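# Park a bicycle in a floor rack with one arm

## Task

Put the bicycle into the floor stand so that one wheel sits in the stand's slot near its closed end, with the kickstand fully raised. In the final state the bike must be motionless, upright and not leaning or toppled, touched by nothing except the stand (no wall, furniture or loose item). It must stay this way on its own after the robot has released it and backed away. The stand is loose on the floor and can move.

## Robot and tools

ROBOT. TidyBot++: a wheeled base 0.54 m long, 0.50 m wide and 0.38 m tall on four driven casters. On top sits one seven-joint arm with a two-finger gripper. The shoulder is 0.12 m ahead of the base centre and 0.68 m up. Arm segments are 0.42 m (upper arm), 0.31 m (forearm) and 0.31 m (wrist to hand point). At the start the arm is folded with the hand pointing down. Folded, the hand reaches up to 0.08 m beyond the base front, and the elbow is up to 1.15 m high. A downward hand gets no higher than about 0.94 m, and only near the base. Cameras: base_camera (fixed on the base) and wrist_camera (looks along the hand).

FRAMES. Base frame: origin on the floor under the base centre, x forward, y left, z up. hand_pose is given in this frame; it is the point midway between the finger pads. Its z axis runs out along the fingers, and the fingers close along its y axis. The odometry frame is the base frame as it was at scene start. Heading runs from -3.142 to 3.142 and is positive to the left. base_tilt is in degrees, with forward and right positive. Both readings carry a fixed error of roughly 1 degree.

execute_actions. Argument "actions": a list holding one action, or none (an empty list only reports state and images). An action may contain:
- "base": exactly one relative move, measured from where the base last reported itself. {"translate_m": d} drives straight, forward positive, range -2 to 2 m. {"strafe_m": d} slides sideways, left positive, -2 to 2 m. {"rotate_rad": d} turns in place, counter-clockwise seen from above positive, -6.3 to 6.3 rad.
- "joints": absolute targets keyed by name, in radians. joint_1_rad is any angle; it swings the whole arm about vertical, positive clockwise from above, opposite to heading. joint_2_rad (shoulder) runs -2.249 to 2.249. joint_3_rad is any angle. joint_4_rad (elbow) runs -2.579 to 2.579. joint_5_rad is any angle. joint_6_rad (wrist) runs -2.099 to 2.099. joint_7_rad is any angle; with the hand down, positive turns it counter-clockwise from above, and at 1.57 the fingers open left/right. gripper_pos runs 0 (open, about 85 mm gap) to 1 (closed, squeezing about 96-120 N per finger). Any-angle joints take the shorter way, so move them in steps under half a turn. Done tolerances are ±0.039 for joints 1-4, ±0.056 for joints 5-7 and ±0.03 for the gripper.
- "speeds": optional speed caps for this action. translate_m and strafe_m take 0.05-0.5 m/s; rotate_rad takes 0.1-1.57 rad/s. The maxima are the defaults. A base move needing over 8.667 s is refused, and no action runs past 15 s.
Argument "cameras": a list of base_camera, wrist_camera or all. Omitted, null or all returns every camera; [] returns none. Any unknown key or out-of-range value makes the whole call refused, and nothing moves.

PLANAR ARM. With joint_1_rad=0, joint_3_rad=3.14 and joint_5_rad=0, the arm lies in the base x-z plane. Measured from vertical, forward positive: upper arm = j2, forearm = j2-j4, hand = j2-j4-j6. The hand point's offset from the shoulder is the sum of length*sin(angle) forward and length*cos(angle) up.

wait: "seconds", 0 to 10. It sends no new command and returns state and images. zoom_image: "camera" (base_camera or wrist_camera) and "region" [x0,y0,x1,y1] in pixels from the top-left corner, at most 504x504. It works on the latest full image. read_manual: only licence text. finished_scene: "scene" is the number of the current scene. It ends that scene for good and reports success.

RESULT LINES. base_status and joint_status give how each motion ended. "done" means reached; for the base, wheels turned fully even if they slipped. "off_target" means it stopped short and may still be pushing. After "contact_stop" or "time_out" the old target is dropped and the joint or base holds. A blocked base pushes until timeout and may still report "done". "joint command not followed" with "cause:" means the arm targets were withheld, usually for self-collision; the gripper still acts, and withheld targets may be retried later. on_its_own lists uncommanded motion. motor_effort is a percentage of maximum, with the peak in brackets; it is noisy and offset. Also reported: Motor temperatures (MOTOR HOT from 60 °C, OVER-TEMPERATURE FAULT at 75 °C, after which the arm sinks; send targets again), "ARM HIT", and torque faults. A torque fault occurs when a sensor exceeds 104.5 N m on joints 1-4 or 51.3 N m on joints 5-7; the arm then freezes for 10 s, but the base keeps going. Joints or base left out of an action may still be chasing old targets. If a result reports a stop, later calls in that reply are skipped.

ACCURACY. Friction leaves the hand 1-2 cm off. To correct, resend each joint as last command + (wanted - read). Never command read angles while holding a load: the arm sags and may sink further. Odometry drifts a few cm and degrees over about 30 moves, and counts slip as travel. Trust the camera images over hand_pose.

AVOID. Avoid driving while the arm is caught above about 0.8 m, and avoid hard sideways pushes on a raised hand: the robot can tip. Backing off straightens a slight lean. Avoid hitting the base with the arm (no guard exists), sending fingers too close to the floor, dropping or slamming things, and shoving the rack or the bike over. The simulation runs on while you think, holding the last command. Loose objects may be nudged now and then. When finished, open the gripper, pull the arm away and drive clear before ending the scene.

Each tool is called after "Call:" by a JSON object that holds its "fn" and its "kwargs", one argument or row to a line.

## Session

Call:
{"fn": "execute_actions", "kwargs": {
  "actions": [
    {"joints":{"joint_4_rad":-1.9,"joint_6_rad":-0.9}}
  ]
}}

Scene clock: 1.90 s.
Motor temperatures (°C, as the motors report them): [37 43 34 39 36 49 43]
base_odometry: x=+0.000 y=+0.000 heading=+0.000 (m, m, rad; odometry frame)
base_tilt: forward=-0.1 right=+0.6 (deg)
base_status: not commanded
joint_positions: joint_1_rad=+0.022 joint_2_rad=-0.318 joint_3_rad=+3.195 joint_4_rad=-1.908 joint_5_rad=-0.007 joint_6_rad=-0.903 joint_7_rad=+1.581 gripper_pos=+0.000
joint_status: all done
motor_effort: joint_1_rad=+0(0) joint_2_rad=-7(8) joint_3_rad=+0(0) joint_4_rad=+20(20) joint_5_rad=-1(2) joint_6_rad=+5(5) joint_7_rad=+1(1) (%)
hand_pose: x=+0.4896 y=-0.0264 z=+0.8275 quat_wxyz=(+0.002, +0.947, -0.034, +0.319) (m; base frame)
pictures: base_camera, wrist_camera
camera_calibration (this result's frames):
wrist_camera: T_world_to_cam=[[-0.063944, -0.997941, 0.0050337, -0.00570917], [-0.819742, 0.0496477, -0.570577, 0.929436], [0.569152, -0.0406113, -0.821229, 0.541586], [0, 0, 0, 1]] pos_world=[0.453288, -0.0298473, 0.97511]
Images, in order (width x height): base_camera 644x364, wrist_camera 644x476.

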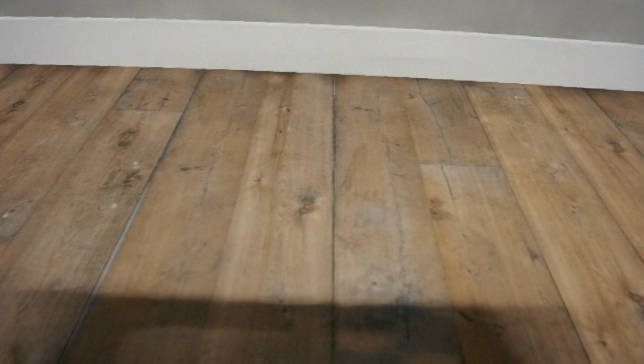

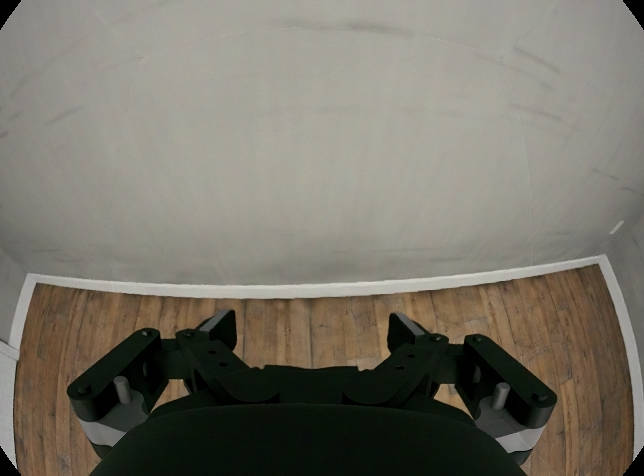

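Call:
{"fn": "execute_actions", "kwargs": {
  "actions": [
    {"base":{"rotate_rad":3.1},"joints":{"joint_1_rad":0,"joint_3_rad":3.13,"joint_6_rad":-0.7}}
  ]
}}

Scene clock: 5.23 s.
Motor temperatures (°C, as the motors report them): [37 43 34 39 36 49 43]
base_odometry: x=+0.000 y=+0.000 heading=+3.100 (m, m, rad; odometry frame)
base_tilt: forward=+0.0 right=+0.6 (deg)
base_status: done
joint_positions: joint_1_rad=+0.010 joint_2_rad=-0.318 joint_3_rad=+3.141 joint_4_rad=-1.903 joint_5_rad=-0.007 joint_6_rad=-0.717 joint_7_rad=+1.581 gripper_pos=+0.000
joint_status: all done
motor_effort: joint_1_rad=+0(2) joint_2_rad=-8(10) joint_3_rad=+1(2) joint_4_rad=+20(21) joint_5_rad=-1(3) joint_6_rad=+6(6) joint_7_rad=+1(1) (%)
hand_pose: x=+0.5336 y=-0.0011 z=+0.8691 quat_wxyz=(+0.001, +0.913, -0.001, +0.408) (m; base frame)
pictures: base_camera, wrist_camera
camera_calibration (this result's frames):
wrist_camera: T_world_to_cam=[[-0.00611045, -0.999709, 0.023349, -0.0245696], [-0.697857, -0.0124603, -0.716129, 1.04937], [0.716211, -0.0206701, -0.697577, 0.36585], [0, 0, 0, 1]] pos_world=[0.470136, -0.00392481, 1.00727]
Images, in order (width x height): base_camera 644x364, wrist_camera 644x476.

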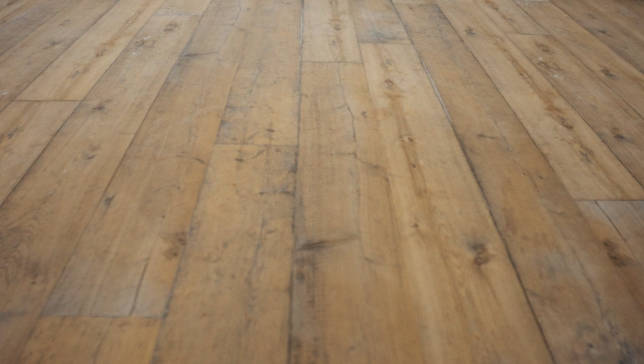

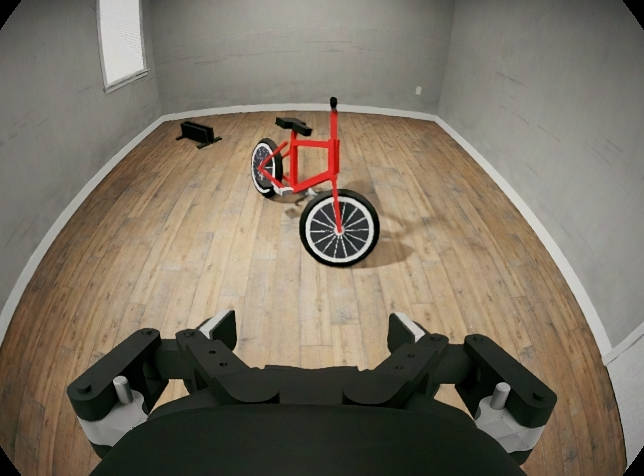

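Call:
{"fn": "execute_actions", "kwargs": {
  "actions": [
    {"base":{"strafe_m":1.1}}
  ],
  "cameras": []
}}

Call:
{"fn": "execute_actions", "kwargs": {
  "actions": [
    {"base":{"translate_m":2},"joints":{"joint_2_rad":0.45,"joint_4_rad":-1.2,"joint_6_rad":-1.47}}
  ]
}}

Scene clock: 8.90 s.
Motor temperatures (°C, as the motors report them): [37 43 34 39 36 49 43]
base_odometry: x=-0.044 y=-1.099 heading=+3.101 (m, m, rad; odometry frame)
base_tilt: forward=+0.0 right=+0.6 (deg)
base_status: done
joint_positions: joint_1_rad=+0.010 joint_2_rad=-0.318 joint_3_rad=+3.139 joint_4_rad=-1.903 joint_5_rad=-0.007 joint_6_rad=-0.717 joint_7_rad=+1.581 gripper_pos=+0.000
joint_status: not commanded
motor_effort: joint_1_rad=+0(1) joint_2_rad=-8(9) joint_3_rad=+0(2) joint_4_rad=+20(21) joint_5_rad=-1(3) joint_6_rad=+6(6) joint_7_rad=+1(1) (%)
hand_pose: x=+0.5336 y=-0.0003 z=+0.8691 quat_wxyz=(+0.001, +0.913, -0.001, +0.408) (m; base frame)
pictures: none
No camera images: the call's "cameras" was empty. Leave "cameras" out to get every camera's image.

Scene clock: 14.27 s.
Motor temperatures (°C, as the motors report them): [37 43 34 39 36 49 43]
base_odometry: x=-2.043 y=-1.019 heading=+3.101 (m, m, rad; odometry frame)
base_tilt: forward=+0.0 right=+0.6 (deg)
base_status: done
joint_positions: joint_1_rad=+0.010 joint_2_rad=+0.437 joint_3_rad=+3.139 joint_4_rad=-1.208 joint_5_rad=-0.007 joint_6_rad=-1.442 joint_7_rad=+1.581 gripper_pos=+0.000
joint_status: all done
motor_effort: joint_1_rad=+0(1) joint_2_rad=-34(37) joint_3_rad=-1(1) joint_4_rad=+16(21) joint_5_rad=-2(2) joint_6_rad=+1(6) joint_7_rad=+1(1) (%)
hand_pose: x=+0.6275 y=-0.0005 z=+0.7287 quat_wxyz=(-0.004, +1.000, +0.001, +0.027) (m; base frame)
pictures: base_camera, wrist_camera
camera_calibration (this result's frames):
wrist_camera: T_world_to_cam=[[0.0153742, -0.999825, 0.0106244, -0.0243884], [-0.999796, -0.0155111, -0.0129284, 0.691393], [0.0130909, -0.0104235, -0.99986, 0.86213], [0, 0, 0, 1]] pos_world=[0.680341, -0.00467347, 0.871207]
Images, in order (width x height): base_camera 644x364, wrist_camera 644x476.

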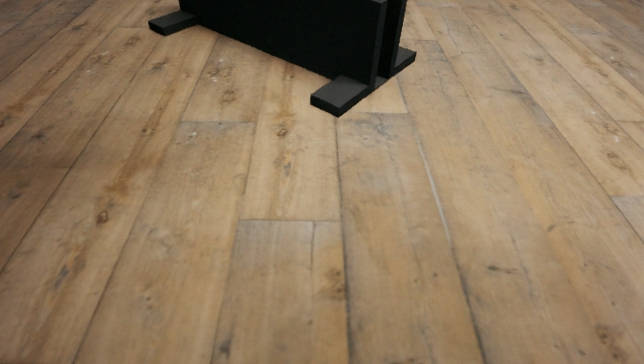

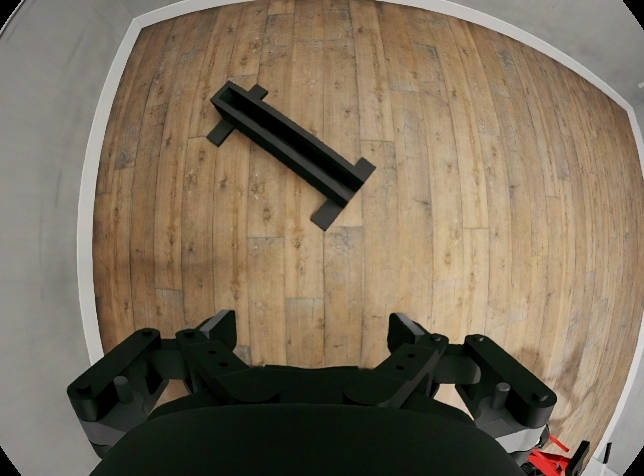

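Call:
{"fn": "execute_actions", "kwargs": {
  "actions": [
    {"base":{"rotate_rad":2.22},"joints":{"joint_7_rad":3.14,"joint_2_rad":0.35,"joint_6_rad":-1.6}}
  ],
  "cameras": []
}}

Call:
{"fn": "execute_actions", "kwargs": {
  "actions": [
    {"base":{"strafe_m":-0.2}}
  ],
  "cameras": []
}}

Call:
{"fn": "execute_actions", "kwargs": {
  "actions": [
    {"base":{"translate_m":-1.27}}
  ],
  "cameras": ["wrist_camera"]
}}

Call:
{"fn": "execute_actions", "kwargs": {
  "actions": [
    {"base":{"strafe_m":0.7}}
  ]
}}

Scene clock: 17.33 s.
Motor temperatures (°C, as the motors report them): [37 43 34 39 36 49 43]
base_odometry: x=-2.043 y=-1.019 heading=-0.962 (m, m, rad; odometry frame)
base_tilt: forward=+0.0 right=+0.6 (deg)
base_status: done
joint_positions: joint_1_rad=-0.003 joint_2_rad=+0.377 joint_3_rad=+3.136 joint_4_rad=-1.207 joint_5_rad=-0.007 joint_6_rad=-1.571 joint_7_rad=+3.134 gripper_pos=+0.000
joint_status: all done
motor_effort: joint_1_rad=+0(4) joint_2_rad=-31(36) joint_3_rad=+0(2) joint_4_rad=+16(17) joint_5_rad=-2(3) joint_6_rad=+0(1) joint_7_rad=+0(1) (%)
hand_pose: x=+0.5841 y=+0.0071 z=+0.7578 quat_wxyz=(-0.008, +0.707, +0.707, -0.001) (m; base frame)
pictures: none
No camera images: the call's "cameras" was empty. Leave "cameras" out to get every camera's image.

Scene clock: 18.97 s.
Motor temperatures (°C, as the motors report them): [37 43 34 39 36 49 43]
base_odometry: x=-2.207 y=-1.134 heading=-0.961 (m, m, rad; odometry frame)
base_tilt: forward=+0.0 right=+0.6 (deg)
base_status: done
joint_positions: joint_1_rad=+0.005 joint_2_rad=+0.377 joint_3_rad=+3.136 joint_4_rad=-1.207 joint_5_rad=-0.007 joint_6_rad=-1.571 joint_7_rad=+3.134 gripper_pos=+0.000
joint_status: not commanded
motor_effort: joint_1_rad=-1(3) joint_2_rad=-31(32) joint_3_rad=+0(2) joint_4_rad=+16(16) joint_5_rad=-2(2) joint_6_rad=+0(0) joint_7_rad=+1(1) (%)
hand_pose: x=+0.5841 y=+0.0038 z=+0.7578 quat_wxyz=(-0.008, +0.709, +0.705, -0.001) (m; base frame)
pictures: none
No camera images: the call's "cameras" was empty. Leave "cameras" out to get every camera's image.

Scene clock: 22.87 s.
Motor temperatures (°C, as the motors report them): [37 43 34 39 36 49 43]
base_odometry: x=-2.935 y=-0.093 heading=-0.960 (m, m, rad; odometry frame)
base_tilt: forward=+0.0 right=+0.6 (deg)
base_status: done
joint_positions: joint_1_rad=+0.005 joint_2_rad=+0.365 joint_3_rad=+3.136 joint_4_rad=-1.206 joint_5_rad=-0.007 joint_6_rad=-1.576 joint_7_rad=+3.134 gripper_pos=+0.000
joint_status: not commanded
motor_effort: joint_1_rad=+0(1) joint_2_rad=-31(35) joint_3_rad=+0(0) joint_4_rad=+16(17) joint_5_rad=-2(2) joint_6_rad=+0(1) joint_7_rad=+0(1) (%)
hand_pose: x=+0.5820 y=+0.0038 z=+0.7634 quat_wxyz=(-0.005, +0.709, +0.705, +0.001) (m; base frame)
pictures: wrist_camera
camera_calibration (this result's frames):
wrist_camera: T_world_to_cam=[[0.999889, 0.00822545, 0.01242, -0.597908], [0.00782523, -0.999459, 0.0319362, 0.0294461], [0.012676, -0.0318354, -0.999413, 0.897455], [0, 0, 0, 1]] pos_world=[0.586236, 0.0629191, 0.903413]
Images, in order (width x height): wrist_camera 644x476.

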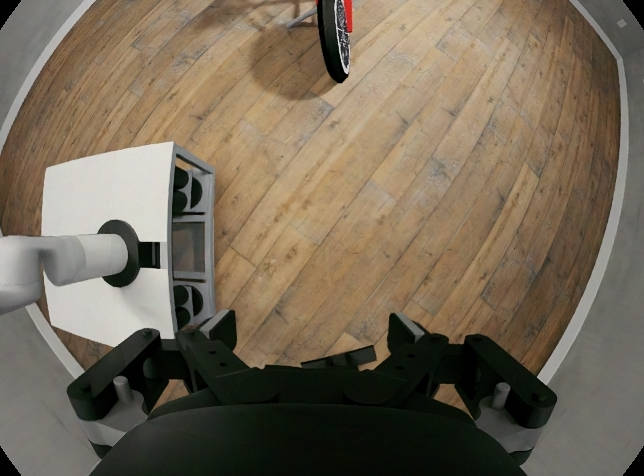

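Scene clock: 25.63 s.
Motor temperatures (°C, as the motors report them): [37 43 34 39 36 49 43]
base_odometry: x=-2.362 y=+0.309 heading=-0.960 (m, m, rad; odometry frame)
base_tilt: forward=+0.0 right=+0.6 (deg)
base_status: done
joint_positions: joint_1_rad=+0.001 joint_2_rad=+0.365 joint_3_rad=+3.136 joint_4_rad=-1.206 joint_5_rad=-0.007 joint_6_rad=-1.576 joint_7_rad=+3.134 gripper_pos=+0.000
joint_status: not commanded
motor_effort: joint_1_rad=+0(3) joint_2_rad=-30(32) joint_3_rad=+0(2) joint_4_rad=+16(16) joint_5_rad=-2(3) joint_6_rad=+0(0) joint_7_rad=+1(0) (%)
hand_pose: x=+0.5820 y=+0.0054 z=+0.7635 quat_wxyz=(-0.005, +0.708, +0.706, +0.001) (m; base frame)
pictures: base_camera, wrist_camera
camera_calibration (this result's frames):
wrist_camera: T_world_to_cam=[[0.999852, 0.0117982, 0.0125152, -0.598006], [0.0113936, -0.999425, 0.0319219, 0.029031], [0.0128846, -0.0317746, -0.999412, 0.897422], [0, 0, 0, 1]] pos_world=[0.586023, 0.0645849, 0.903452]
Images, in order (width x height): base_camera 644x364, wrist_camera 644x476.

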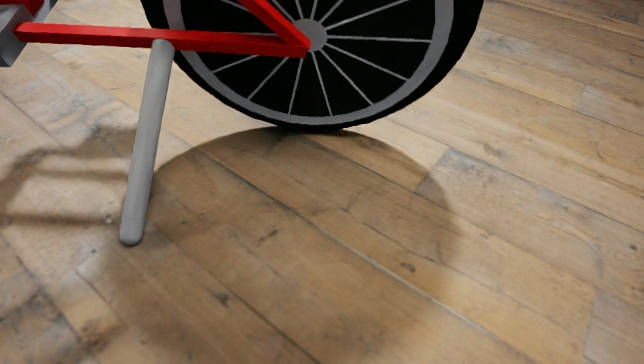

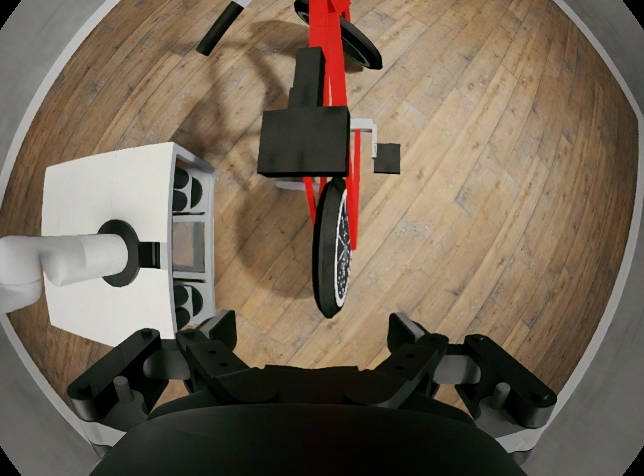

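Call:
{"fn": "execute_actions", "kwargs": {
  "actions": [
    {"base":{"strafe_m":0.32}}
  ],
  "cameras": []
}}

Call:
{"fn": "execute_actions", "kwargs": {
  "actions": [
    {"base":{"translate_m":-0.04},"joints":{"joint_2_rad":0.47,"joint_4_rad":-1.88,"joint_6_rad":-0.55}}
  ],
  "cameras": ["wrist_camera"]
}}

Call:
{"fn": "execute_actions", "kwargs": {
  "actions": [
    {"joints":{"joint_2_rad":0.58,"joint_4_rad":-1.91,"joint_6_rad":-0.41}}
  ]
}}

Call:
{"fn": "execute_actions", "kwargs": {
  "actions": [
    {"joints":{"gripper_pos":1}}
  ],
  "cameras": []
}}

Scene clock: 27.77 s.
Motor temperatures (°C, as the motors report them): [37 43 34 39 36 49 43]
base_odometry: x=-2.100 y=+0.492 heading=-0.960 (m, m, rad; odometry frame)
base_tilt: forward=+0.0 right=+0.6 (deg)
base_status: done
joint_positions: joint_1_rad=-0.005 joint_2_rad=+0.365 joint_3_rad=+3.135 joint_4_rad=-1.206 joint_5_rad=-0.007 joint_6_rad=-1.576 joint_7_rad=+3.134 gripper_pos=+0.000
joint_status: not commanded
motor_effort: joint_1_rad=+0(3) joint_2_rad=-30(31) joint_3_rad=+0(1) joint_4_rad=+16(17) joint_5_rad=-1(3) joint_6_rad=+0(0) joint_7_rad=+1(1) (%)
hand_pose: x=+0.5820 y=+0.0085 z=+0.7635 quat_wxyz=(-0.005, +0.706, +0.708, +0.002) (m; base frame)
pictures: none
No camera images: the call's "cameras" was empty. Leave "cameras" out to get every camera's image.

Scene clock: 29.70 s.
Motor temperatures (°C, as the motors report them): [37 43 34 39 36 49 43]
base_odometry: x=-2.122 y=+0.526 heading=-0.960 (m, m, rad; odometry frame)
base_tilt: forward=+0.0 right=+0.6 (deg)
base_status: done
joint_positions: joint_1_rad=-0.005 joint_2_rad=+0.446 joint_3_rad=+3.135 joint_4_rad=-1.871 joint_5_rad=-0.007 joint_6_rad=-0.577 joint_7_rad=+3.134 gripper_pos=+0.000
joint_status: all done
motor_effort: joint_1_rad=+0(0) joint_2_rad=-30(38) joint_3_rad=+0(0) joint_4_rad=+13(18) joint_5_rad=-2(2) joint_6_rad=+2(2) joint_7_rad=+1(1) (%)
hand_pose: x=+0.6079 y=+0.0083 z=+0.5466 quat_wxyz=(+0.084, +0.703, +0.701, +0.091) (m; base frame)
pictures: wrist_camera
camera_calibration (this result's frames):
wrist_camera: T_world_to_cam=[[0.964649, 0.0111958, 0.263301, -0.736888], [0.00248346, -0.999439, 0.0333983, 0.0431394], [0.263527, -0.0315637, -0.964135, 0.508819], [0, 0, 0, 1]] pos_world=[0.576643, 0.0674254, 0.683153]
Images, in order (width x height): wrist_camera 644x476.

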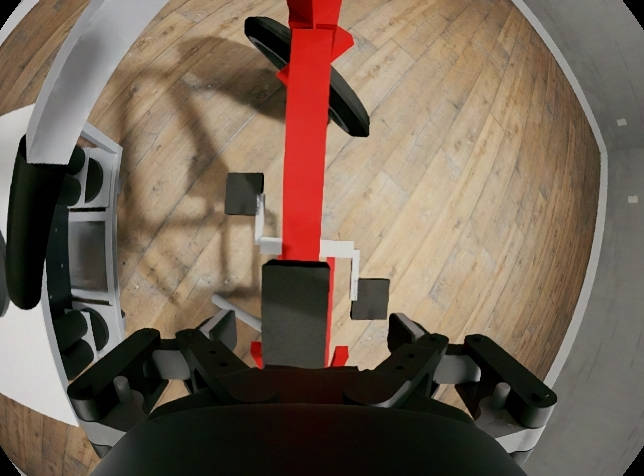

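Scene clock: 30.70 s.
Motor temperatures (°C, as the motors report them): [37 43 34 39 36 49 43]
base_odometry: x=-2.122 y=+0.526 heading=-0.960 (m, m, rad; odometry frame)
base_tilt: forward=+0.0 right=+0.6 (deg)
base_status: not commanded
joint_positions: joint_1_rad=-0.005 joint_2_rad=+0.569 joint_3_rad=+3.135 joint_4_rad=-1.902 joint_5_rad=-0.007 joint_6_rad=-0.437 joint_7_rad=+3.134 gripper_pos=+0.000
joint_status: all done
motor_effort: joint_1_rad=+0(0) joint_2_rad=-33(35) joint_3_rad=-1(1) joint_4_rad=+11(14) joint_5_rad=-2(1) joint_6_rad=+2(2) joint_7_rad=+0(0) (%)
hand_pose: x=+0.6128 y=+0.0082 z=+0.4870 quat_wxyz=(+0.079, +0.704, +0.701, +0.086) (m; base frame)
pictures: base_camera, wrist_camera
camera_calibration (this result's frames):
wrist_camera: T_world_to_cam=[[0.968679, 0.0102228, 0.248107, -0.720961], [0.00196111, -0.999436, 0.033523, 0.0452765], [0.24831, -0.0319865, -0.968152, 0.46128], [0, 0, 0, 1]] pos_world=[0.58375, 0.0673759, 0.623948]
Images, in order (width x height): base_camera 644x364, wrist_camera 644x476.

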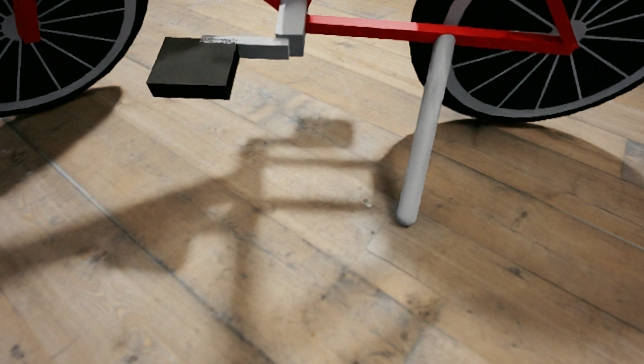

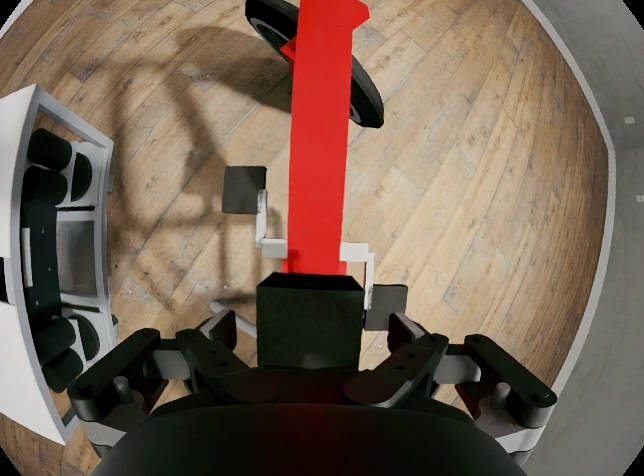

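Scene clock: 31.80 s.
Motor temperatures (°C, as the motors report them): [37 43 34 39 36 49 43]
base_odometry: x=-2.122 y=+0.526 heading=-0.960 (m, m, rad; odometry frame)
base_tilt: forward=+0.0 right=+0.6 (deg)
base_status: not commanded
joint_positions: joint_1_rad=-0.004 joint_2_rad=+0.568 joint_3_rad=+3.135 joint_4_rad=-1.906 joint_5_rad=-0.008 joint_6_rad=-0.436 joint_7_rad=+3.131 gripper_pos=+0.518
joint_status: gripper_pos off_target (ended at +0.518, target +1.000)
motor_effort: joint_1_rad=+0(3) joint_2_rad=-30(33) joint_3_rad=+0(2) joint_4_rad=+11(15) joint_5_rad=+4(4) joint_6_rad=+3(5) joint_7_rad=+6(6) (%)
hand_pose: x=+0.6114 y=+0.0079 z=+0.4868 quat_wxyz=(+0.078, +0.705, +0.699, +0.085) (m; base frame)
pictures: none
No camera images: the call's "cameras" was empty. Leave "cameras" out to get every camera's image.

Call:
{"fn": "execute_actions", "kwargs": {
  "actions": [
    {"base":{"translate_m":0.17},"speeds":{"translate_m":0.1},"joints":{"joint_2_rad":0.45,"joint_4_rad":-1.82,"joint_6_rad":-0.8}}
  ],
  "cameras": []
}}

Call:
{"fn": "execute_actions", "kwargs": {
  "actions": [
    {"joints":{"joint_2_rad":0.17,"joint_4_rad":-1.7,"joint_6_rad":-0.9}}
  ],
  "cameras": []
}}

Call:
{"fn": "execute_actions", "kwargs": {
  "actions": [
    {"base":{"rotate_rad":0.23},"speeds":{"rotate_rad":0.2}}
  ],
  "cameras": []
}}

Call:
{"fn": "execute_actions", "kwargs": {
  "actions": [
    {"base":{"translate_m":-0.32},"speeds":{"translate_m":0.15}}
  ],
  "cameras": []
}}

Call:
{"fn": "execute_actions", "kwargs": {
  "actions": [
    {"base":{"strafe_m":-1.22},"speeds":{"strafe_m":0.2},"joints":{"joint_1_rad":-0.45,"joint_7_rad":2.69}}
  ]
}}

Scene clock: 34.27 s.
Motor temperatures (°C, as the motors report them): [37 43 34 39 36 49 43]
base_odometry: x=-2.025 y=+0.386 heading=-0.959 (m, m, rad; odometry frame)
base_tilt: forward=+0.0 right=+0.6 (deg)
base_status: done
joint_positions: joint_1_rad=-0.001 joint_2_rad=+0.533 joint_3_rad=+3.133 joint_4_rad=-1.844 joint_5_rad=-0.013 joint_6_rad=-0.777 joint_7_rad=+3.123 gripper_pos=+0.543
joint_status: joint_2_rad off_target (ended at +0.533, target +0.450); the others done
motor_effort: joint_1_rad=-1(4) joint_2_rad=-43(59) joint_3_rad=-1(3) joint_4_rad=+17(19) joint_5_rad=+1(5) joint_6_rad=-1(15) joint_7_rad=+3(8) (%)
hand_pose: x=+0.5463 y=+0.0086 z=+0.5062 quat_wxyz=(-0.009, +0.714, +0.700, +0.000) (m; base frame)
pictures: none
No camera images: the call's "cameras" was empty. Leave "cameras" out to get every camera's image.

Scene clock: 36.23 s.
Motor temperatures (°C, as the motors report them): [37 43 34 39 36 49 43]
base_odometry: x=-2.025 y=+0.386 heading=-0.959 (m, m, rad; odometry frame)
base_tilt: forward=+0.1 right=+0.6 (deg)
base_status: not commanded
joint_positions: joint_1_rad=-0.001 joint_2_rad=+0.487 joint_3_rad=+3.133 joint_4_rad=-1.841 joint_5_rad=-0.013 joint_6_rad=-0.848 joint_7_rad=+3.123 gripper_pos=+0.573
joint_status: joint_2_rad off_target (ended at +0.487, target +0.170); joint_4_rad off_target (ended at -1.841, target -1.700); the others done
on_its_own: gripper_pos moved +0.031 toward your old target +1.000
motor_effort: joint_1_rad=+1(4) joint_2_rad=-87(91) joint_3_rad=-2(3) joint_4_rad=+39(40) joint_5_rad=-2(4) joint_6_rad=-6(12) joint_7_rad=+2(5) (%)
hand_pose: x=+0.5336 y=+0.0087 z=+0.5265 quat_wxyz=(-0.017, +0.714, +0.700, -0.008) (m; base frame)
pictures: none
No camera images: the call's "cameras" was empty. Leave "cameras" out to get every camera's image.

Scene clock: 38.13 s.
Motor temperatures (°C, as the motors report them): [37 44 34 39 36 49 43]
base_odometry: x=-2.024 y=+0.386 heading=-0.730 (m, m, rad; odometry frame)
base_tilt: forward=+0.0 right=+0.6 (deg)
base_status: done
joint_positions: joint_1_rad=+0.008 joint_2_rad=+0.447 joint_3_rad=+3.143 joint_4_rad=-1.848 joint_5_rad=+0.035 joint_6_rad=-0.911 joint_7_rad=+3.171 gripper_pos=+0.574
joint_status: not commanded
on_its_own: joint_2_rad moved -0.040 toward your old target +0.170
motor_effort: joint_1_rad=-3(5) joint_2_rad=-78(87) joint_3_rad=-4(6) joint_4_rad=+40(42) joint_5_rad=-9(14) joint_6_rad=+1(6) joint_7_rad=-4(8) (%)
hand_pose: x=+0.5163 y=-0.0112 z=+0.5424 quat_wxyz=(-0.014, +0.691, +0.722, -0.032) (m; base frame)
pictures: none
No camera images: the call's "cameras" was empty. Leave "cameras" out to get every camera's image.

Scene clock: 41.37 s.
Motor temperatures (°C, as the motors report them): [37 44 34 40 36 49 43]
base_odometry: x=-2.263 y=+0.599 heading=-0.729 (m, m, rad; odometry frame)
base_tilt: forward=+0.0 right=+0.6 (deg)
base_status: done
joint_positions: joint_1_rad=+0.006 joint_2_rad=+0.451 joint_3_rad=+3.141 joint_4_rad=-1.848 joint_5_rad=+0.012 joint_6_rad=-0.883 joint_7_rad=+3.154 gripper_pos=+0.575
joint_status: not commanded
motor_effort: joint_1_rad=-3(4) joint_2_rad=-81(87) joint_3_rad=-3(4) joint_4_rad=+41(45) joint_5_rad=-5(8) joint_6_rad=-1(7) joint_7_rad=-1(4) (%)
hand_pose: x=+0.5245 y=-0.0035 z=+0.5403 quat_wxyz=(-0.011, +0.702, +0.712, -0.017) (m; base frame)
pictures: none
No camera images: the call's "cameras" was empty. Leave "cameras" out to get every camera's image.

Scene clock: 48.23 s.
Motor temperatures (°C, as the motors report them): [37 46 34 40 36 49 43]
base_odometry: x=-3.076 y=-0.311 heading=-0.729 (m, m, rad; odometry frame)
base_tilt: forward=+0.0 right=+0.6 (deg)
base_status: done
joint_positions: joint_1_rad=-0.456 joint_2_rad=+0.451 joint_3_rad=+3.132 joint_4_rad=-1.837 joint_5_rad=+0.012 joint_6_rad=-0.872 joint_7_rad=+2.714 gripper_pos=+0.575
joint_status: all done
motor_effort: joint_1_rad=+0(6) joint_2_rad=-85(88) joint_3_rad=-2(4) joint_4_rad=+39(43) joint_5_rad=-6(6) joint_6_rad=-6(9) joint_7_rad=-2(4) (%)
hand_pose: x=+0.4899 y=+0.1849 z=+0.5425 quat_wxyz=(-0.001, +0.691, +0.723, -0.010) (m; base frame)
pictures: base_camera, wrist_camera
camera_calibration (this result's frames):
wrist_camera: T_world_to_cam=[[0.998228, 0.0594569, 0.00237269, -0.507726], [0.0592487, -0.996842, 0.0528659, 0.181219], [0.00550845, -0.0526317, -0.998599, 0.690502], [0, 0, 0, 1]] pos_world=[0.492286, 0.247177, 0.681159]
Images, in order (width x height): base_camera 644x364, wrist_camera 644x476.

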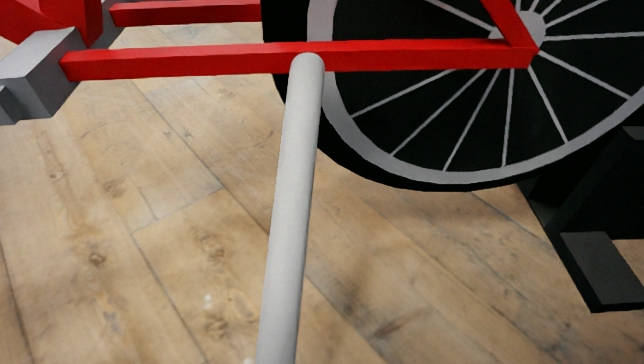

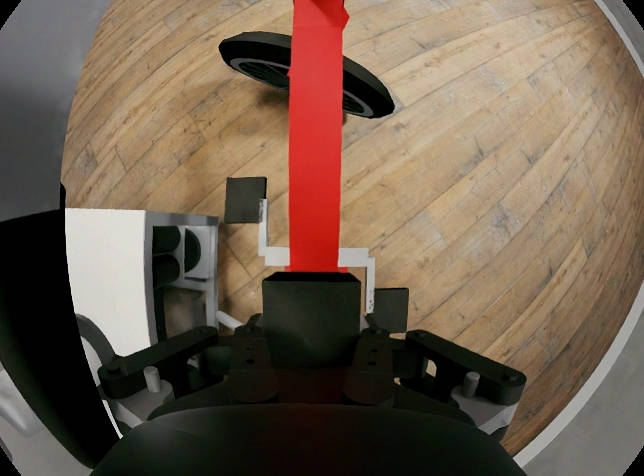

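Call:
{"fn": "execute_actions", "kwargs": {
  "actions": [
    {"base":{"strafe_m":-0.08},"speeds":{"strafe_m":0.08}}
  ],
  "cameras": ["base_camera"]
}}

Scene clock: 49.77 s.
Motor temperatures (°C, as the motors report them): [37 46 34 40 36 49 43]
base_odometry: x=-3.129 y=-0.371 heading=-0.729 (m, m, rad; odometry frame)
base_tilt: forward=+0.0 right=+0.6 (deg)
base_status: done
joint_positions: joint_1_rad=-0.458 joint_2_rad=+0.452 joint_3_rad=+3.131 joint_4_rad=-1.837 joint_5_rad=+0.012 joint_6_rad=-0.868 joint_7_rad=+2.712 gripper_pos=+0.575
joint_status: not commanded
motor_effort: joint_1_rad=+2(5) joint_2_rad=-84(89) joint_3_rad=+0(4) joint_4_rad=+37(40) joint_5_rad=-7(9) joint_6_rad=-8(10) joint_7_rad=-4(4) (%)
hand_pose: x=+0.4906 y=+0.1867 z=+0.5424 quat_wxyz=(+0.000, +0.691, +0.723, -0.008) (m; base frame)
pictures: base_camera
Images, in order (width x height): base_camera 644x364.

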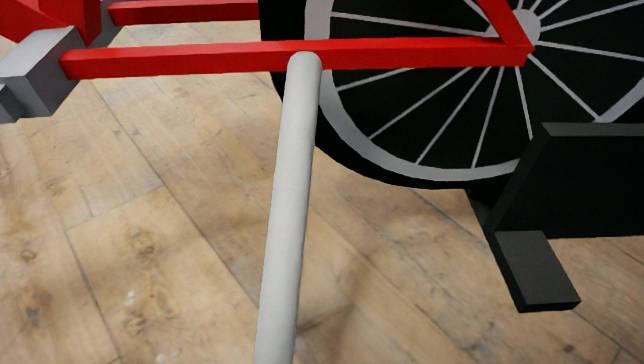

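Going in.

Call:
{"fn": "execute_actions", "kwargs": {
  "actions": [
    {"base":{"strafe_m":-0.22},"speeds":{"strafe_m":0.08}}
  ],
  "cameras": ["base_camera"]
}}

Call:
{"fn": "execute_actions", "kwargs": {
  "actions": [
    {"base":{"translate_m":-0.025},"speeds":{"translate_m":0.05},"joints":{"joint_1_rad":-0.05,"joint_7_rad":3.11}}
  ],
  "cameras": ["base_camera"]
}}

Scene clock: 53.13 s.
Motor temperatures (°C, as the motors report them): [37 47 34 40 36 49 43]
base_odometry: x=-3.276 y=-0.535 heading=-0.729 (m, m, rad; odometry frame)
base_tilt: forward=+0.0 right=+0.6 (deg)
base_status: done
joint_positions: joint_1_rad=-0.462 joint_2_rad=+0.453 joint_3_rad=+3.129 joint_4_rad=-1.833 joint_5_rad=+0.012 joint_6_rad=-0.860 joint_7_rad=+2.712 gripper_pos=+0.575
joint_status: not commanded
motor_effort: joint_1_rad=+3(7) joint_2_rad=-85(88) joint_3_rad=+0(4) joint_4_rad=+38(41) joint_5_rad=-9(10) joint_6_rad=-7(10) joint_7_rad=-5(6) (%)
hand_pose: x=+0.4933 y=+0.1906 z=+0.5426 quat_wxyz=(+0.001, +0.689, +0.725, -0.003) (m; base frame)
pictures: base_camera
Images, in order (width x height): base_camera 644x364.

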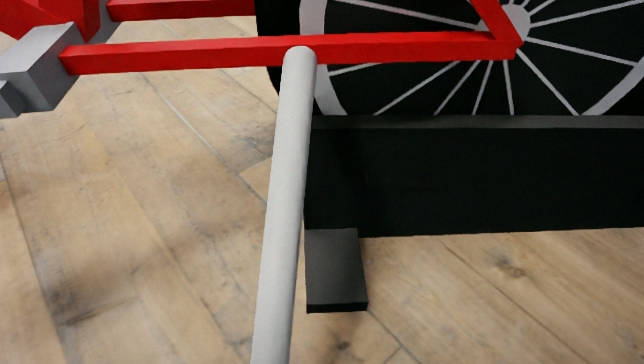

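Scene clock: 55.03 s.
Motor temperatures (°C, as the motors report them): [37 47 34 40 36 49 43]
base_odometry: x=-3.295 y=-0.518 heading=-0.729 (m, m, rad; odometry frame)
base_tilt: forward=+0.0 right=+0.6 (deg)
base_status: done
joint_positions: joint_1_rad=-0.052 joint_2_rad=+0.456 joint_3_rad=+3.132 joint_4_rad=-1.840 joint_5_rad=+0.004 joint_6_rad=-0.859 joint_7_rad=+3.086 gripper_pos=+0.575
joint_status: all done
motor_effort: joint_1_rad=+1(8) joint_2_rad=-85(92) joint_3_rad=+0(5) joint_4_rad=+39(43) joint_5_rad=+1(10) joint_6_rad=-6(11) joint_7_rad=+1(5) (%)
hand_pose: x=+0.5343 y=+0.0260 z=+0.5398 quat_wxyz=(-0.005, +0.704, +0.710, -0.005) (m; base frame)
pictures: base_camera
Images, in order (width x height): base_camera 644x364.

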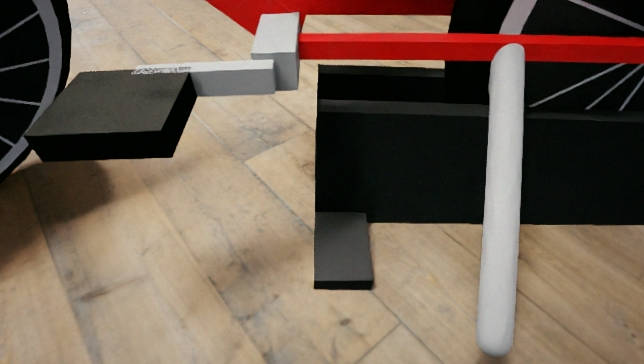

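Call:
{"fn": "execute_actions", "kwargs": {
  "actions": [
    {"joints":{"joint_1_rad":-0.02,"joint_2_rad":0.5,"joint_4_rad":-1.83,"joint_6_rad":-0.82}}
  ],
  "cameras": []
}}

Call:
{"fn": "execute_actions", "kwargs": {
  "actions": [
    {"joints":{"gripper_pos":0}}
  ],
  "cameras": []
}}

Call:
{"fn": "execute_actions", "kwargs": {
  "actions": [
    {"joints":{"joint_1_rad":0.2,"joint_2_rad":0.25,"joint_4_rad":-1.7,"joint_6_rad":-1.15}}
  ],
  "cameras": []
}}

Call:
{"fn": "execute_actions", "kwargs": {
  "actions": [
    {"base":{"strafe_m":0.2},"joints":{"joint_1_rad":0.9,"joint_7_rad":0.6,"gripper_pos":1}}
  ]
}}

Scene clock: 56.67 s.
Motor temperatures (°C, as the motors report them): [37 48 34 40 36 49 43]
base_odometry: x=-3.295 y=-0.518 heading=-0.729 (m, m, rad; odometry frame)
base_tilt: forward=+0.0 right=+0.6 (deg)
base_status: not commanded
joint_positions: joint_1_rad=-0.023 joint_2_rad=+0.516 joint_3_rad=+3.136 joint_4_rad=-1.841 joint_5_rad=+0.013 joint_6_rad=-0.833 joint_7_rad=+3.134 gripper_pos=+0.575
joint_status: all done
motor_effort: joint_1_rad=-1(9) joint_2_rad=-32(84) joint_3_rad=-1(8) joint_4_rad=+12(39) joint_5_rad=-5(11) joint_6_rad=+0(8) joint_7_rad=-3(7) (%)
hand_pose: x=+0.5333 y=+0.0105 z=+0.5144 quat_wxyz=(-0.014, +0.696, +0.717, -0.020) (m; base frame)
pictures: none
No camera images: the call's "cameras" was empty. Leave "cameras" out to get every camera's image.

Scene clock: 57.83 s.
Motor temperatures (°C, as the motors report them): [37 48 34 40 36 49 43]
base_odometry: x=-3.295 y=-0.518 heading=-0.729 (m, m, rad; odometry frame)
base_tilt: forward=+0.0 right=+0.6 (deg)
base_status: not commanded
joint_positions: joint_1_rad=-0.021 joint_2_rad=+0.529 joint_3_rad=+3.135 joint_4_rad=-1.842 joint_5_rad=+0.009 joint_6_rad=-0.826 joint_7_rad=+3.133 gripper_pos=+0.002
joint_status: all done
motor_effort: joint_1_rad=-1(2) joint_2_rad=-38(42) joint_3_rad=+0(2) joint_4_rad=+14(16) joint_5_rad=+1(2) joint_6_rad=-4(4) joint_7_rad=+1(3) (%)
hand_pose: x=+0.5330 y=+0.0110 z=+0.5089 quat_wxyz=(-0.018, +0.698, +0.716, -0.021) (m; base frame)
pictures: none
No camera images: the call's "cameras" was empty. Leave "cameras" out to get every camera's image.

Scene clock: 59.13 s.
Motor temperatures (°C, as the motors report them): [37 47 34 40 36 49 43]
base_odometry: x=-3.295 y=-0.518 heading=-0.729 (m, m, rad; odometry frame)
base_tilt: forward=+0.0 right=+0.6 (deg)
base_status: not commanded
joint_positions: joint_1_rad=+0.192 joint_2_rad=+0.251 joint_3_rad=+3.132 joint_4_rad=-1.705 joint_5_rad=+0.008 joint_6_rad=-1.125 joint_7_rad=+3.132 gripper_pos=+0.000
joint_status: all done
motor_effort: joint_1_rad=+0(3) joint_2_rad=-25(45) joint_3_rad=-1(2) joint_4_rad=+15(16) joint_5_rad=-1(3) joint_6_rad=+1(4) joint_7_rad=+1(1) (%)
hand_pose: x=+0.5266 y=-0.0763 z=+0.6608 quat_wxyz=(+0.025, +0.770, +0.637, +0.018) (m; base frame)
pictures: none
No camera images: the call's "cameras" was empty. Leave "cameras" out to get every camera's image.

Scene clock: 61.83 s.
Motor temperatures (°C, as the motors report them): [37 47 34 40 36 49 43]
base_odometry: x=-3.162 y=-0.369 heading=-0.729 (m, m, rad; odometry frame)
base_tilt: forward=+0.0 right=+0.6 (deg)
base_status: done
joint_positions: joint_1_rad=+0.892 joint_2_rad=+0.251 joint_3_rad=+3.132 joint_4_rad=-1.704 joint_5_rad=+0.008 joint_6_rad=-1.125 joint_7_rad=+0.616 gripper_pos=+0.999
joint_status: all done
motor_effort: joint_1_rad=+0(1) joint_2_rad=-25(27) joint_3_rad=+0(1) joint_4_rad=+15(16) joint_5_rad=-2(2) joint_6_rad=+0(1) joint_7_rad=+1(1) (%)
hand_pose: x=+0.3818 y=-0.3209 z=+0.6610 quat_wxyz=(+0.001, +0.608, -0.793, +0.031) (m; base frame)
pictures: base_camera, wrist_camera
camera_calibration (this result's frames):
wrist_camera: T_world_to_cam=[[-0.969144, 0.244796, -0.0288834, 0.461217], [0.244871, 0.969555, 0.000961852, 0.271594], [0.0282395, -0.00614055, -0.999582, 0.789672], [0, 0, 0, 1]] pos_world=[0.35818, -0.371381, 0.802402]
Images, in order (width x height): base_camera 644x364, wrist_camera 644x476.

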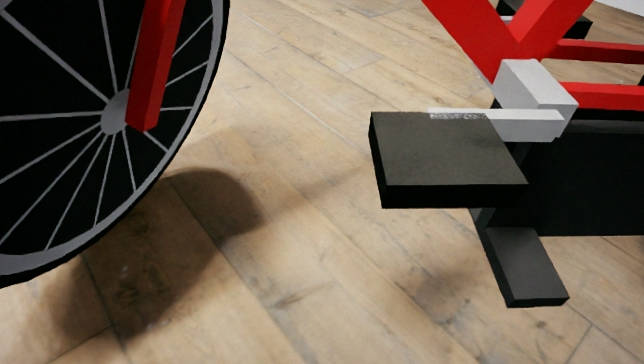

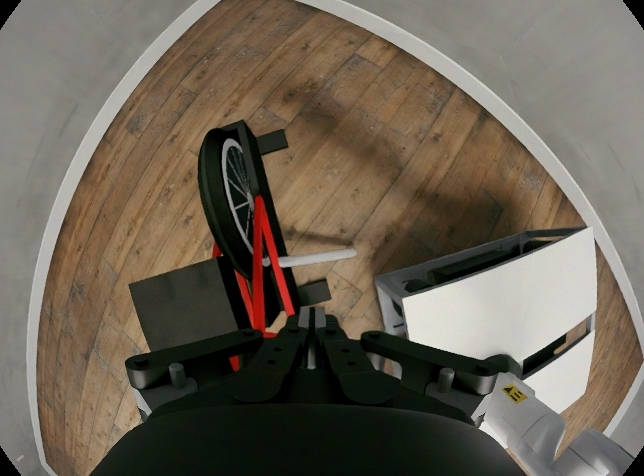

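Call:
{"fn": "execute_actions", "kwargs": {
  "actions": [
    {"base":{"translate_m":-0.25},"joints":{"joint_7_rad":2.1}}
  ],
  "cameras": []
}}

Call:
{"fn": "execute_actions", "kwargs": {
  "actions": [
    {"joints":{"joint_1_rad":0.46,"joint_2_rad":1.2,"joint_4_rad":-1.8,"joint_6_rad":0.0}}
  ],
  "cameras": []
}}

Call:
{"fn": "execute_actions", "kwargs": {
  "actions": [
    {"joints":{"joint_2_rad":1.61,"joint_4_rad":-1.42,"joint_6_rad":0.37}}
  ]
}}

Call:
{"fn": "execute_actions", "kwargs": {
  "actions": [
    {"joints":{"joint_1_rad":0.9,"joint_4_rad":-1.3}}
  ]
}}

Scene clock: 63.73 s.
Motor temperatures (°C, as the motors report them): [37 47 34 40 36 49 43]
base_odometry: x=-3.348 y=-0.202 heading=-0.729 (m, m, rad; odometry frame)
base_tilt: forward=+0.0 right=+0.6 (deg)
base_status: done
joint_positions: joint_1_rad=+0.897 joint_2_rad=+0.251 joint_3_rad=+3.132 joint_4_rad=-1.704 joint_5_rad=+0.008 joint_6_rad=-1.126 joint_7_rad=+2.094 gripper_pos=+0.999
joint_status: all done
motor_effort: joint_1_rad=+0(3) joint_2_rad=-25(29) joint_3_rad=+0(2) joint_4_rad=+15(16) joint_5_rad=-2(1) joint_6_rad=+0(1) joint_7_rad=+1(0) (%)
hand_pose: x=+0.3804 y=-0.3221 z=+0.6611 quat_wxyz=(+0.022, +0.983, -0.179, +0.022) (m; base frame)
pictures: none
No camera images: the call's "cameras" was empty. Leave "cameras" out to get every camera's image.

Scene clock: 65.97 s.
Motor temperatures (°C, as the motors report them): [37 47 34 40 36 49 43]
base_odometry: x=-3.348 y=-0.202 heading=-0.729 (m, m, rad; odometry frame)
base_tilt: forward=+0.0 right=+0.6 (deg)
base_status: not commanded
joint_positions: joint_1_rad=+0.473 joint_2_rad=+1.182 joint_3_rad=+3.132 joint_4_rad=-1.788 joint_5_rad=+0.008 joint_6_rad=-0.027 joint_7_rad=+2.094 gripper_pos=+0.999
joint_status: all done
motor_effort: joint_1_rad=+0(1) joint_2_rad=-40(43) joint_3_rad=-1(1) joint_4_rad=+4(15) joint_5_rad=+0(2) joint_6_rad=+1(2) joint_7_rad=+1(0) (%)
hand_pose: x=+0.5568 y=-0.2156 z=+0.2238 quat_wxyz=(+0.031, +0.997, +0.031, +0.066) (m; base frame)
pictures: none
No camera images: the call's "cameras" was empty. Leave "cameras" out to get every camera's image.

Scene clock: 67.53 s.
Motor temperatures (°C, as the motors report them): [37 47 34 40 36 49 43]
base_odometry: x=-3.348 y=-0.202 heading=-0.729 (m, m, rad; odometry frame)
base_tilt: forward=+0.0 right=+0.7 (deg)
base_status: not commanded
joint_positions: joint_1_rad=+0.473 joint_2_rad=+1.598 joint_3_rad=+3.132 joint_4_rad=-1.433 joint_5_rad=+0.008 joint_6_rad=+0.342 joint_7_rad=+2.094 gripper_pos=+0.999
joint_status: all done
motor_effort: joint_1_rad=+0(1) joint_2_rad=-43(46) joint_3_rad=-1(1) joint_4_rad=+4(5) joint_5_rad=-1(1) joint_6_rad=+4(4) joint_7_rad=+1(1) (%)
hand_pose: x=+0.6492 y=-0.2621 z=+0.0780 quat_wxyz=(+0.102, +0.974, +0.027, +0.200) (m; base frame)
pictures: base_camera, wrist_camera
camera_calibration (this result's frames):
wrist_camera: T_world_to_cam=[[0.0193954, -0.972527, 0.231981, -0.291986], [-0.934081, -0.100366, -0.342666, 0.661426], [0.356535, -0.210043, -0.910365, -0.0737803], [0, 0, 0, 1]] pos_world=[0.649794, -0.233077, 0.227216]
Images, in order (width x height): base_camera 644x364, wrist_camera 644x476.

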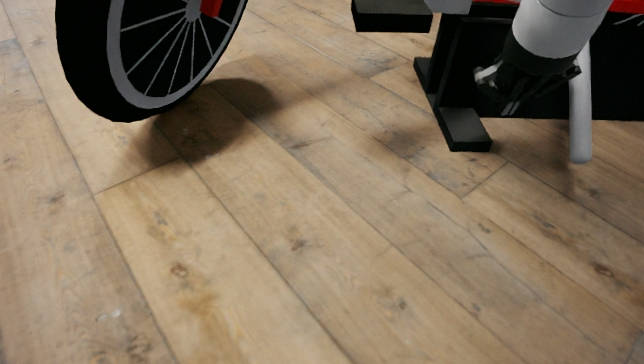

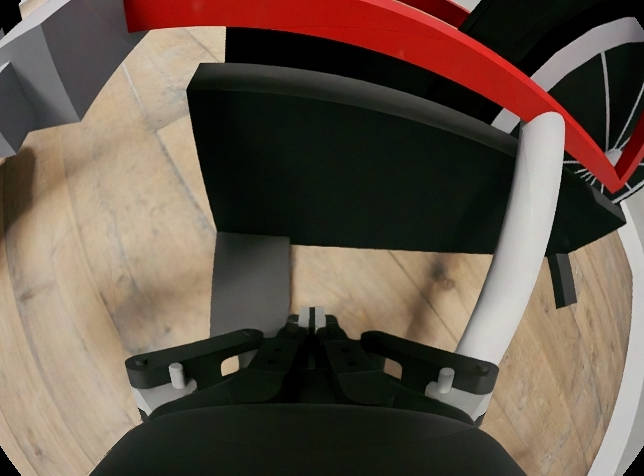

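Scene clock: 69.60 s.
Motor temperatures (°C, as the motors report them): [37 47 34 40 36 49 43]
base_odometry: x=-3.348 y=-0.202 heading=-0.729 (m, m, rad; odometry frame)
base_tilt: forward=+0.0 right=+0.7 (deg)
base_status: not commanded
joint_positions: joint_1_rad=+0.901 joint_2_rad=+1.606 joint_3_rad=+3.138 joint_4_rad=-1.299 joint_5_rad=+0.008 joint_6_rad=+0.345 joint_7_rad=+2.094 gripper_pos=+0.999
joint_status: all done
motor_effort: joint_1_rad=+0(19) joint_2_rad=-46(50) joint_3_rad=-1(12) joint_4_rad=+6(13) joint_5_rad=-1(6) joint_6_rad=+5(8) joint_7_rad=+0(0) (%)
hand_pose: x=+0.5355 y=-0.5189 z=+0.1014 quat_wxyz=(+0.186, +0.942, -0.177, +0.219) (m; base frame)
pictures: base_camera, wrist_camera
camera_calibration (this result's frames):
wrist_camera: T_world_to_cam=[[-0.407025, -0.864592, 0.294639, -0.267013], [-0.861512, 0.256186, -0.438368, 0.693306], [0.303527, -0.432262, -0.84913, -0.159003], [0, 0, 0, 1]] pos_world=[0.536872, -0.477203, 0.247581]
Images, in order (width x height): base_camera 644x364, wrist_camera 644x476.

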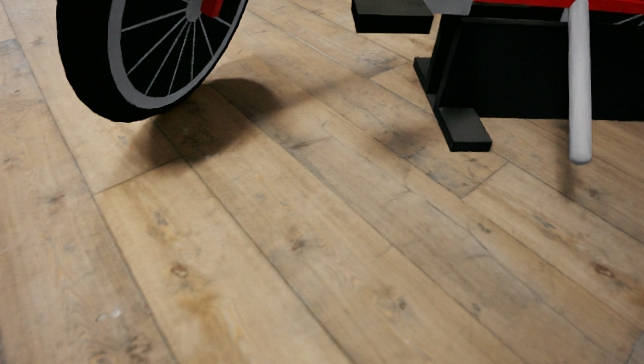

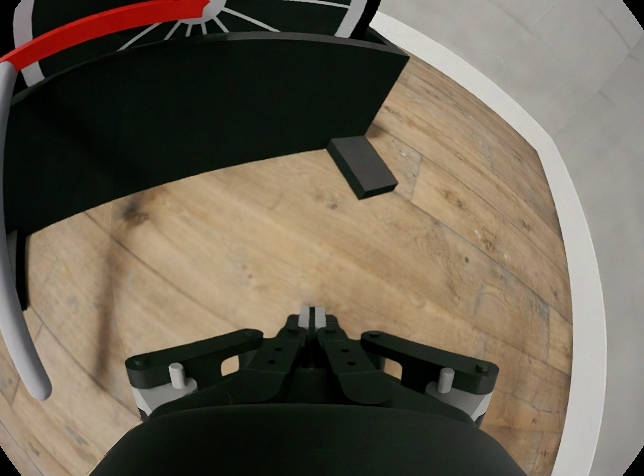

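Call:
{"fn": "execute_actions", "kwargs": {
  "actions": [
    {"joints":{"joint_1_rad":0.4,"joint_2_rad":1.25,"joint_4_rad":-1.75,"joint_6_rad":0.1,"joint_5_rad":0.8,"joint_7_rad":1.57}}
  ],
  "cameras": []
}}

Call:
{"fn": "execute_actions", "kwargs": {
  "actions": [
    {"joints":{"joint_1_rad":0.36,"joint_2_rad":1.7,"joint_4_rad":-1.26,"joint_6_rad":0.4}}
  ]
}}

Call:
{"fn": "execute_actions", "kwargs": {
  "actions": [
    {"joints":{"joint_1_rad":0.68,"joint_2_rad":1.8,"joint_4_rad":-1.0,"joint_6_rad":0.5}}
  ]
}}

Scene clock: 71.60 s.
Motor temperatures (°C, as the motors report them): [37 47 34 40 36 49 43]
base_odometry: x=-3.348 y=-0.202 heading=-0.729 (m, m, rad; odometry frame)
base_tilt: forward=+0.0 right=+0.6 (deg)
base_status: not commanded
joint_positions: joint_1_rad=+0.397 joint_2_rad=+1.275 joint_3_rad=+3.127 joint_4_rad=-1.745 joint_5_rad=+0.768 joint_6_rad=+0.128 joint_7_rad=+1.594 gripper_pos=+0.999
joint_status: all done
motor_effort: joint_1_rad=+0(16) joint_2_rad=-40(46) joint_3_rad=-2(23) joint_4_rad=+3(7) joint_5_rad=-1(7) joint_6_rad=+2(6) joint_7_rad=+0(1) (%)
hand_pose: x=+0.6001 y=-0.1605 z=+0.1899 quat_wxyz=(+0.017, +0.973, +0.198, +0.117) (m; base frame)
pictures: none
No camera images: the call's "cameras" was empty. Leave "cameras" out to get every camera's image.

Scene clock: 73.37 s.
Motor temperatures (°C, as the motors report them): [37 47 34 40 36 49 43]
base_odometry: x=-3.348 y=-0.202 heading=-0.729 (m, m, rad; odometry frame)
base_tilt: forward=+0.0 right=+0.6 (deg)
base_status: not commanded
joint_positions: joint_1_rad=+0.391 joint_2_rad=+1.661 joint_3_rad=+3.134 joint_4_rad=-1.310 joint_5_rad=+0.769 joint_6_rad=+0.371 joint_7_rad=+1.578 gripper_pos=+0.999
joint_status: joint_4_rad off_target (ended at -1.310, target -1.260); the others done
motor_effort: joint_1_rad=-7(8) joint_2_rad=-39(48) joint_3_rad=-4(7) joint_4_rad=+13(17) joint_5_rad=-2(1) joint_6_rad=+4(9) joint_7_rad=+3(4) (%)
hand_pose: x=+0.7068 y=-0.1518 z=+0.0625 quat_wxyz=(+0.010, +0.948, +0.195, +0.252) (m; base frame)
pictures: base_camera, wrist_camera
camera_calibration (this result's frames):
wrist_camera: T_world_to_cam=[[0.368466, -0.9192, 0.138943, -0.415041], [-0.810589, -0.390848, -0.4361, 0.595444], [0.455169, 0.0480623, -0.889107, -0.117111], [0, 0, 0, 1]] pos_world=[0.688894, -0.143149, 0.213215]
Images, in order (width x height): base_camera 644x364, wrist_camera 644x476.

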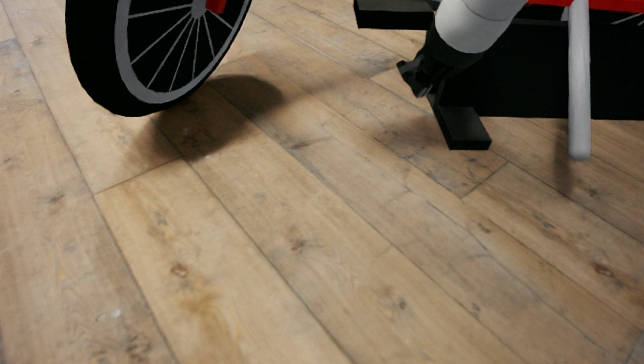

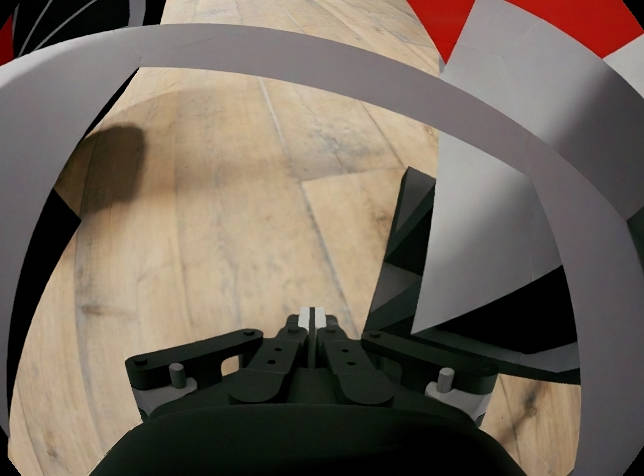

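Scene clock: 74.77 s.
Motor temperatures (°C, as the motors report them): [37 47 34 40 36 49 43]
base_odometry: x=-3.348 y=-0.202 heading=-0.729 (m, m, rad; odometry frame)
base_tilt: forward=+0.0 right=+0.6 (deg)
base_status: not commanded
joint_positions: joint_1_rad=+0.524 joint_2_rad=+1.817 joint_3_rad=+3.069 joint_4_rad=-1.071 joint_5_rad=+0.828 joint_6_rad=+0.522 joint_7_rad=+1.577 gripper_pos=+0.999
joint_status: joint_1_rad off_target (ended at +0.524, target +0.680); joint_4_rad off_target (ended at -1.071, target -1.000); the others done
motor_effort: joint_1_rad=+24(24) joint_2_rad=-54(54) joint_3_rad=+9(11) joint_4_rad=+19(19) joint_5_rad=-12(12) joint_6_rad=-1(5) joint_7_rad=+1(4) (%)
hand_pose: x=+0.7638 y=-0.2010 z=+0.0503 quat_wxyz=(+0.017, +0.917, +0.149, +0.369) (m; base frame)
pictures: base_camera, wrist_camera
camera_calibration (this result's frames):
wrist_camera: T_world_to_cam=[[0.258622, -0.952003, 0.163724, -0.403585], [-0.70685, -0.302028, -0.639642, 0.565939], [0.65839, 0.0496974, -0.751035, -0.313354], [0, 0, 0, 1]] pos_world=[0.710719, -0.197712, 0.192735]
Images, in order (width x height): base_camera 644x364, wrist_camera 644x476.

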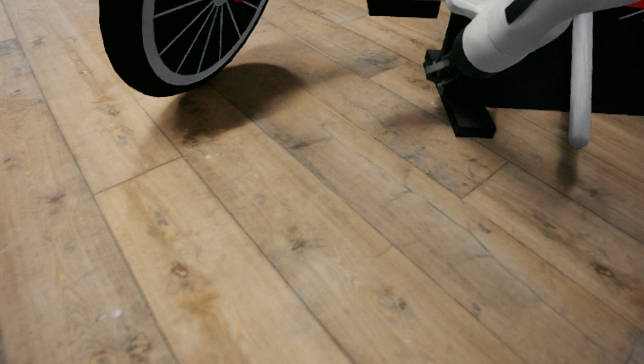

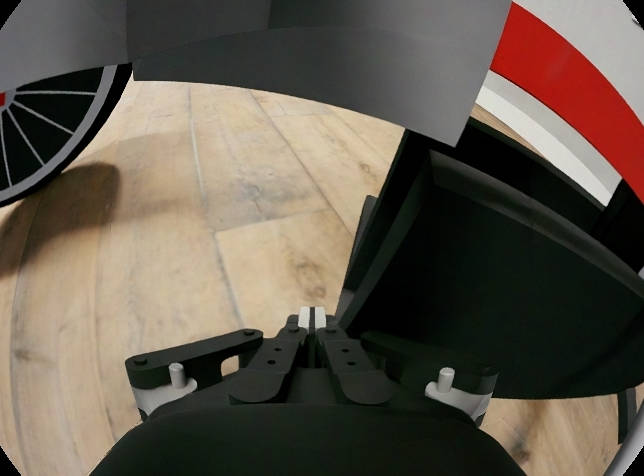

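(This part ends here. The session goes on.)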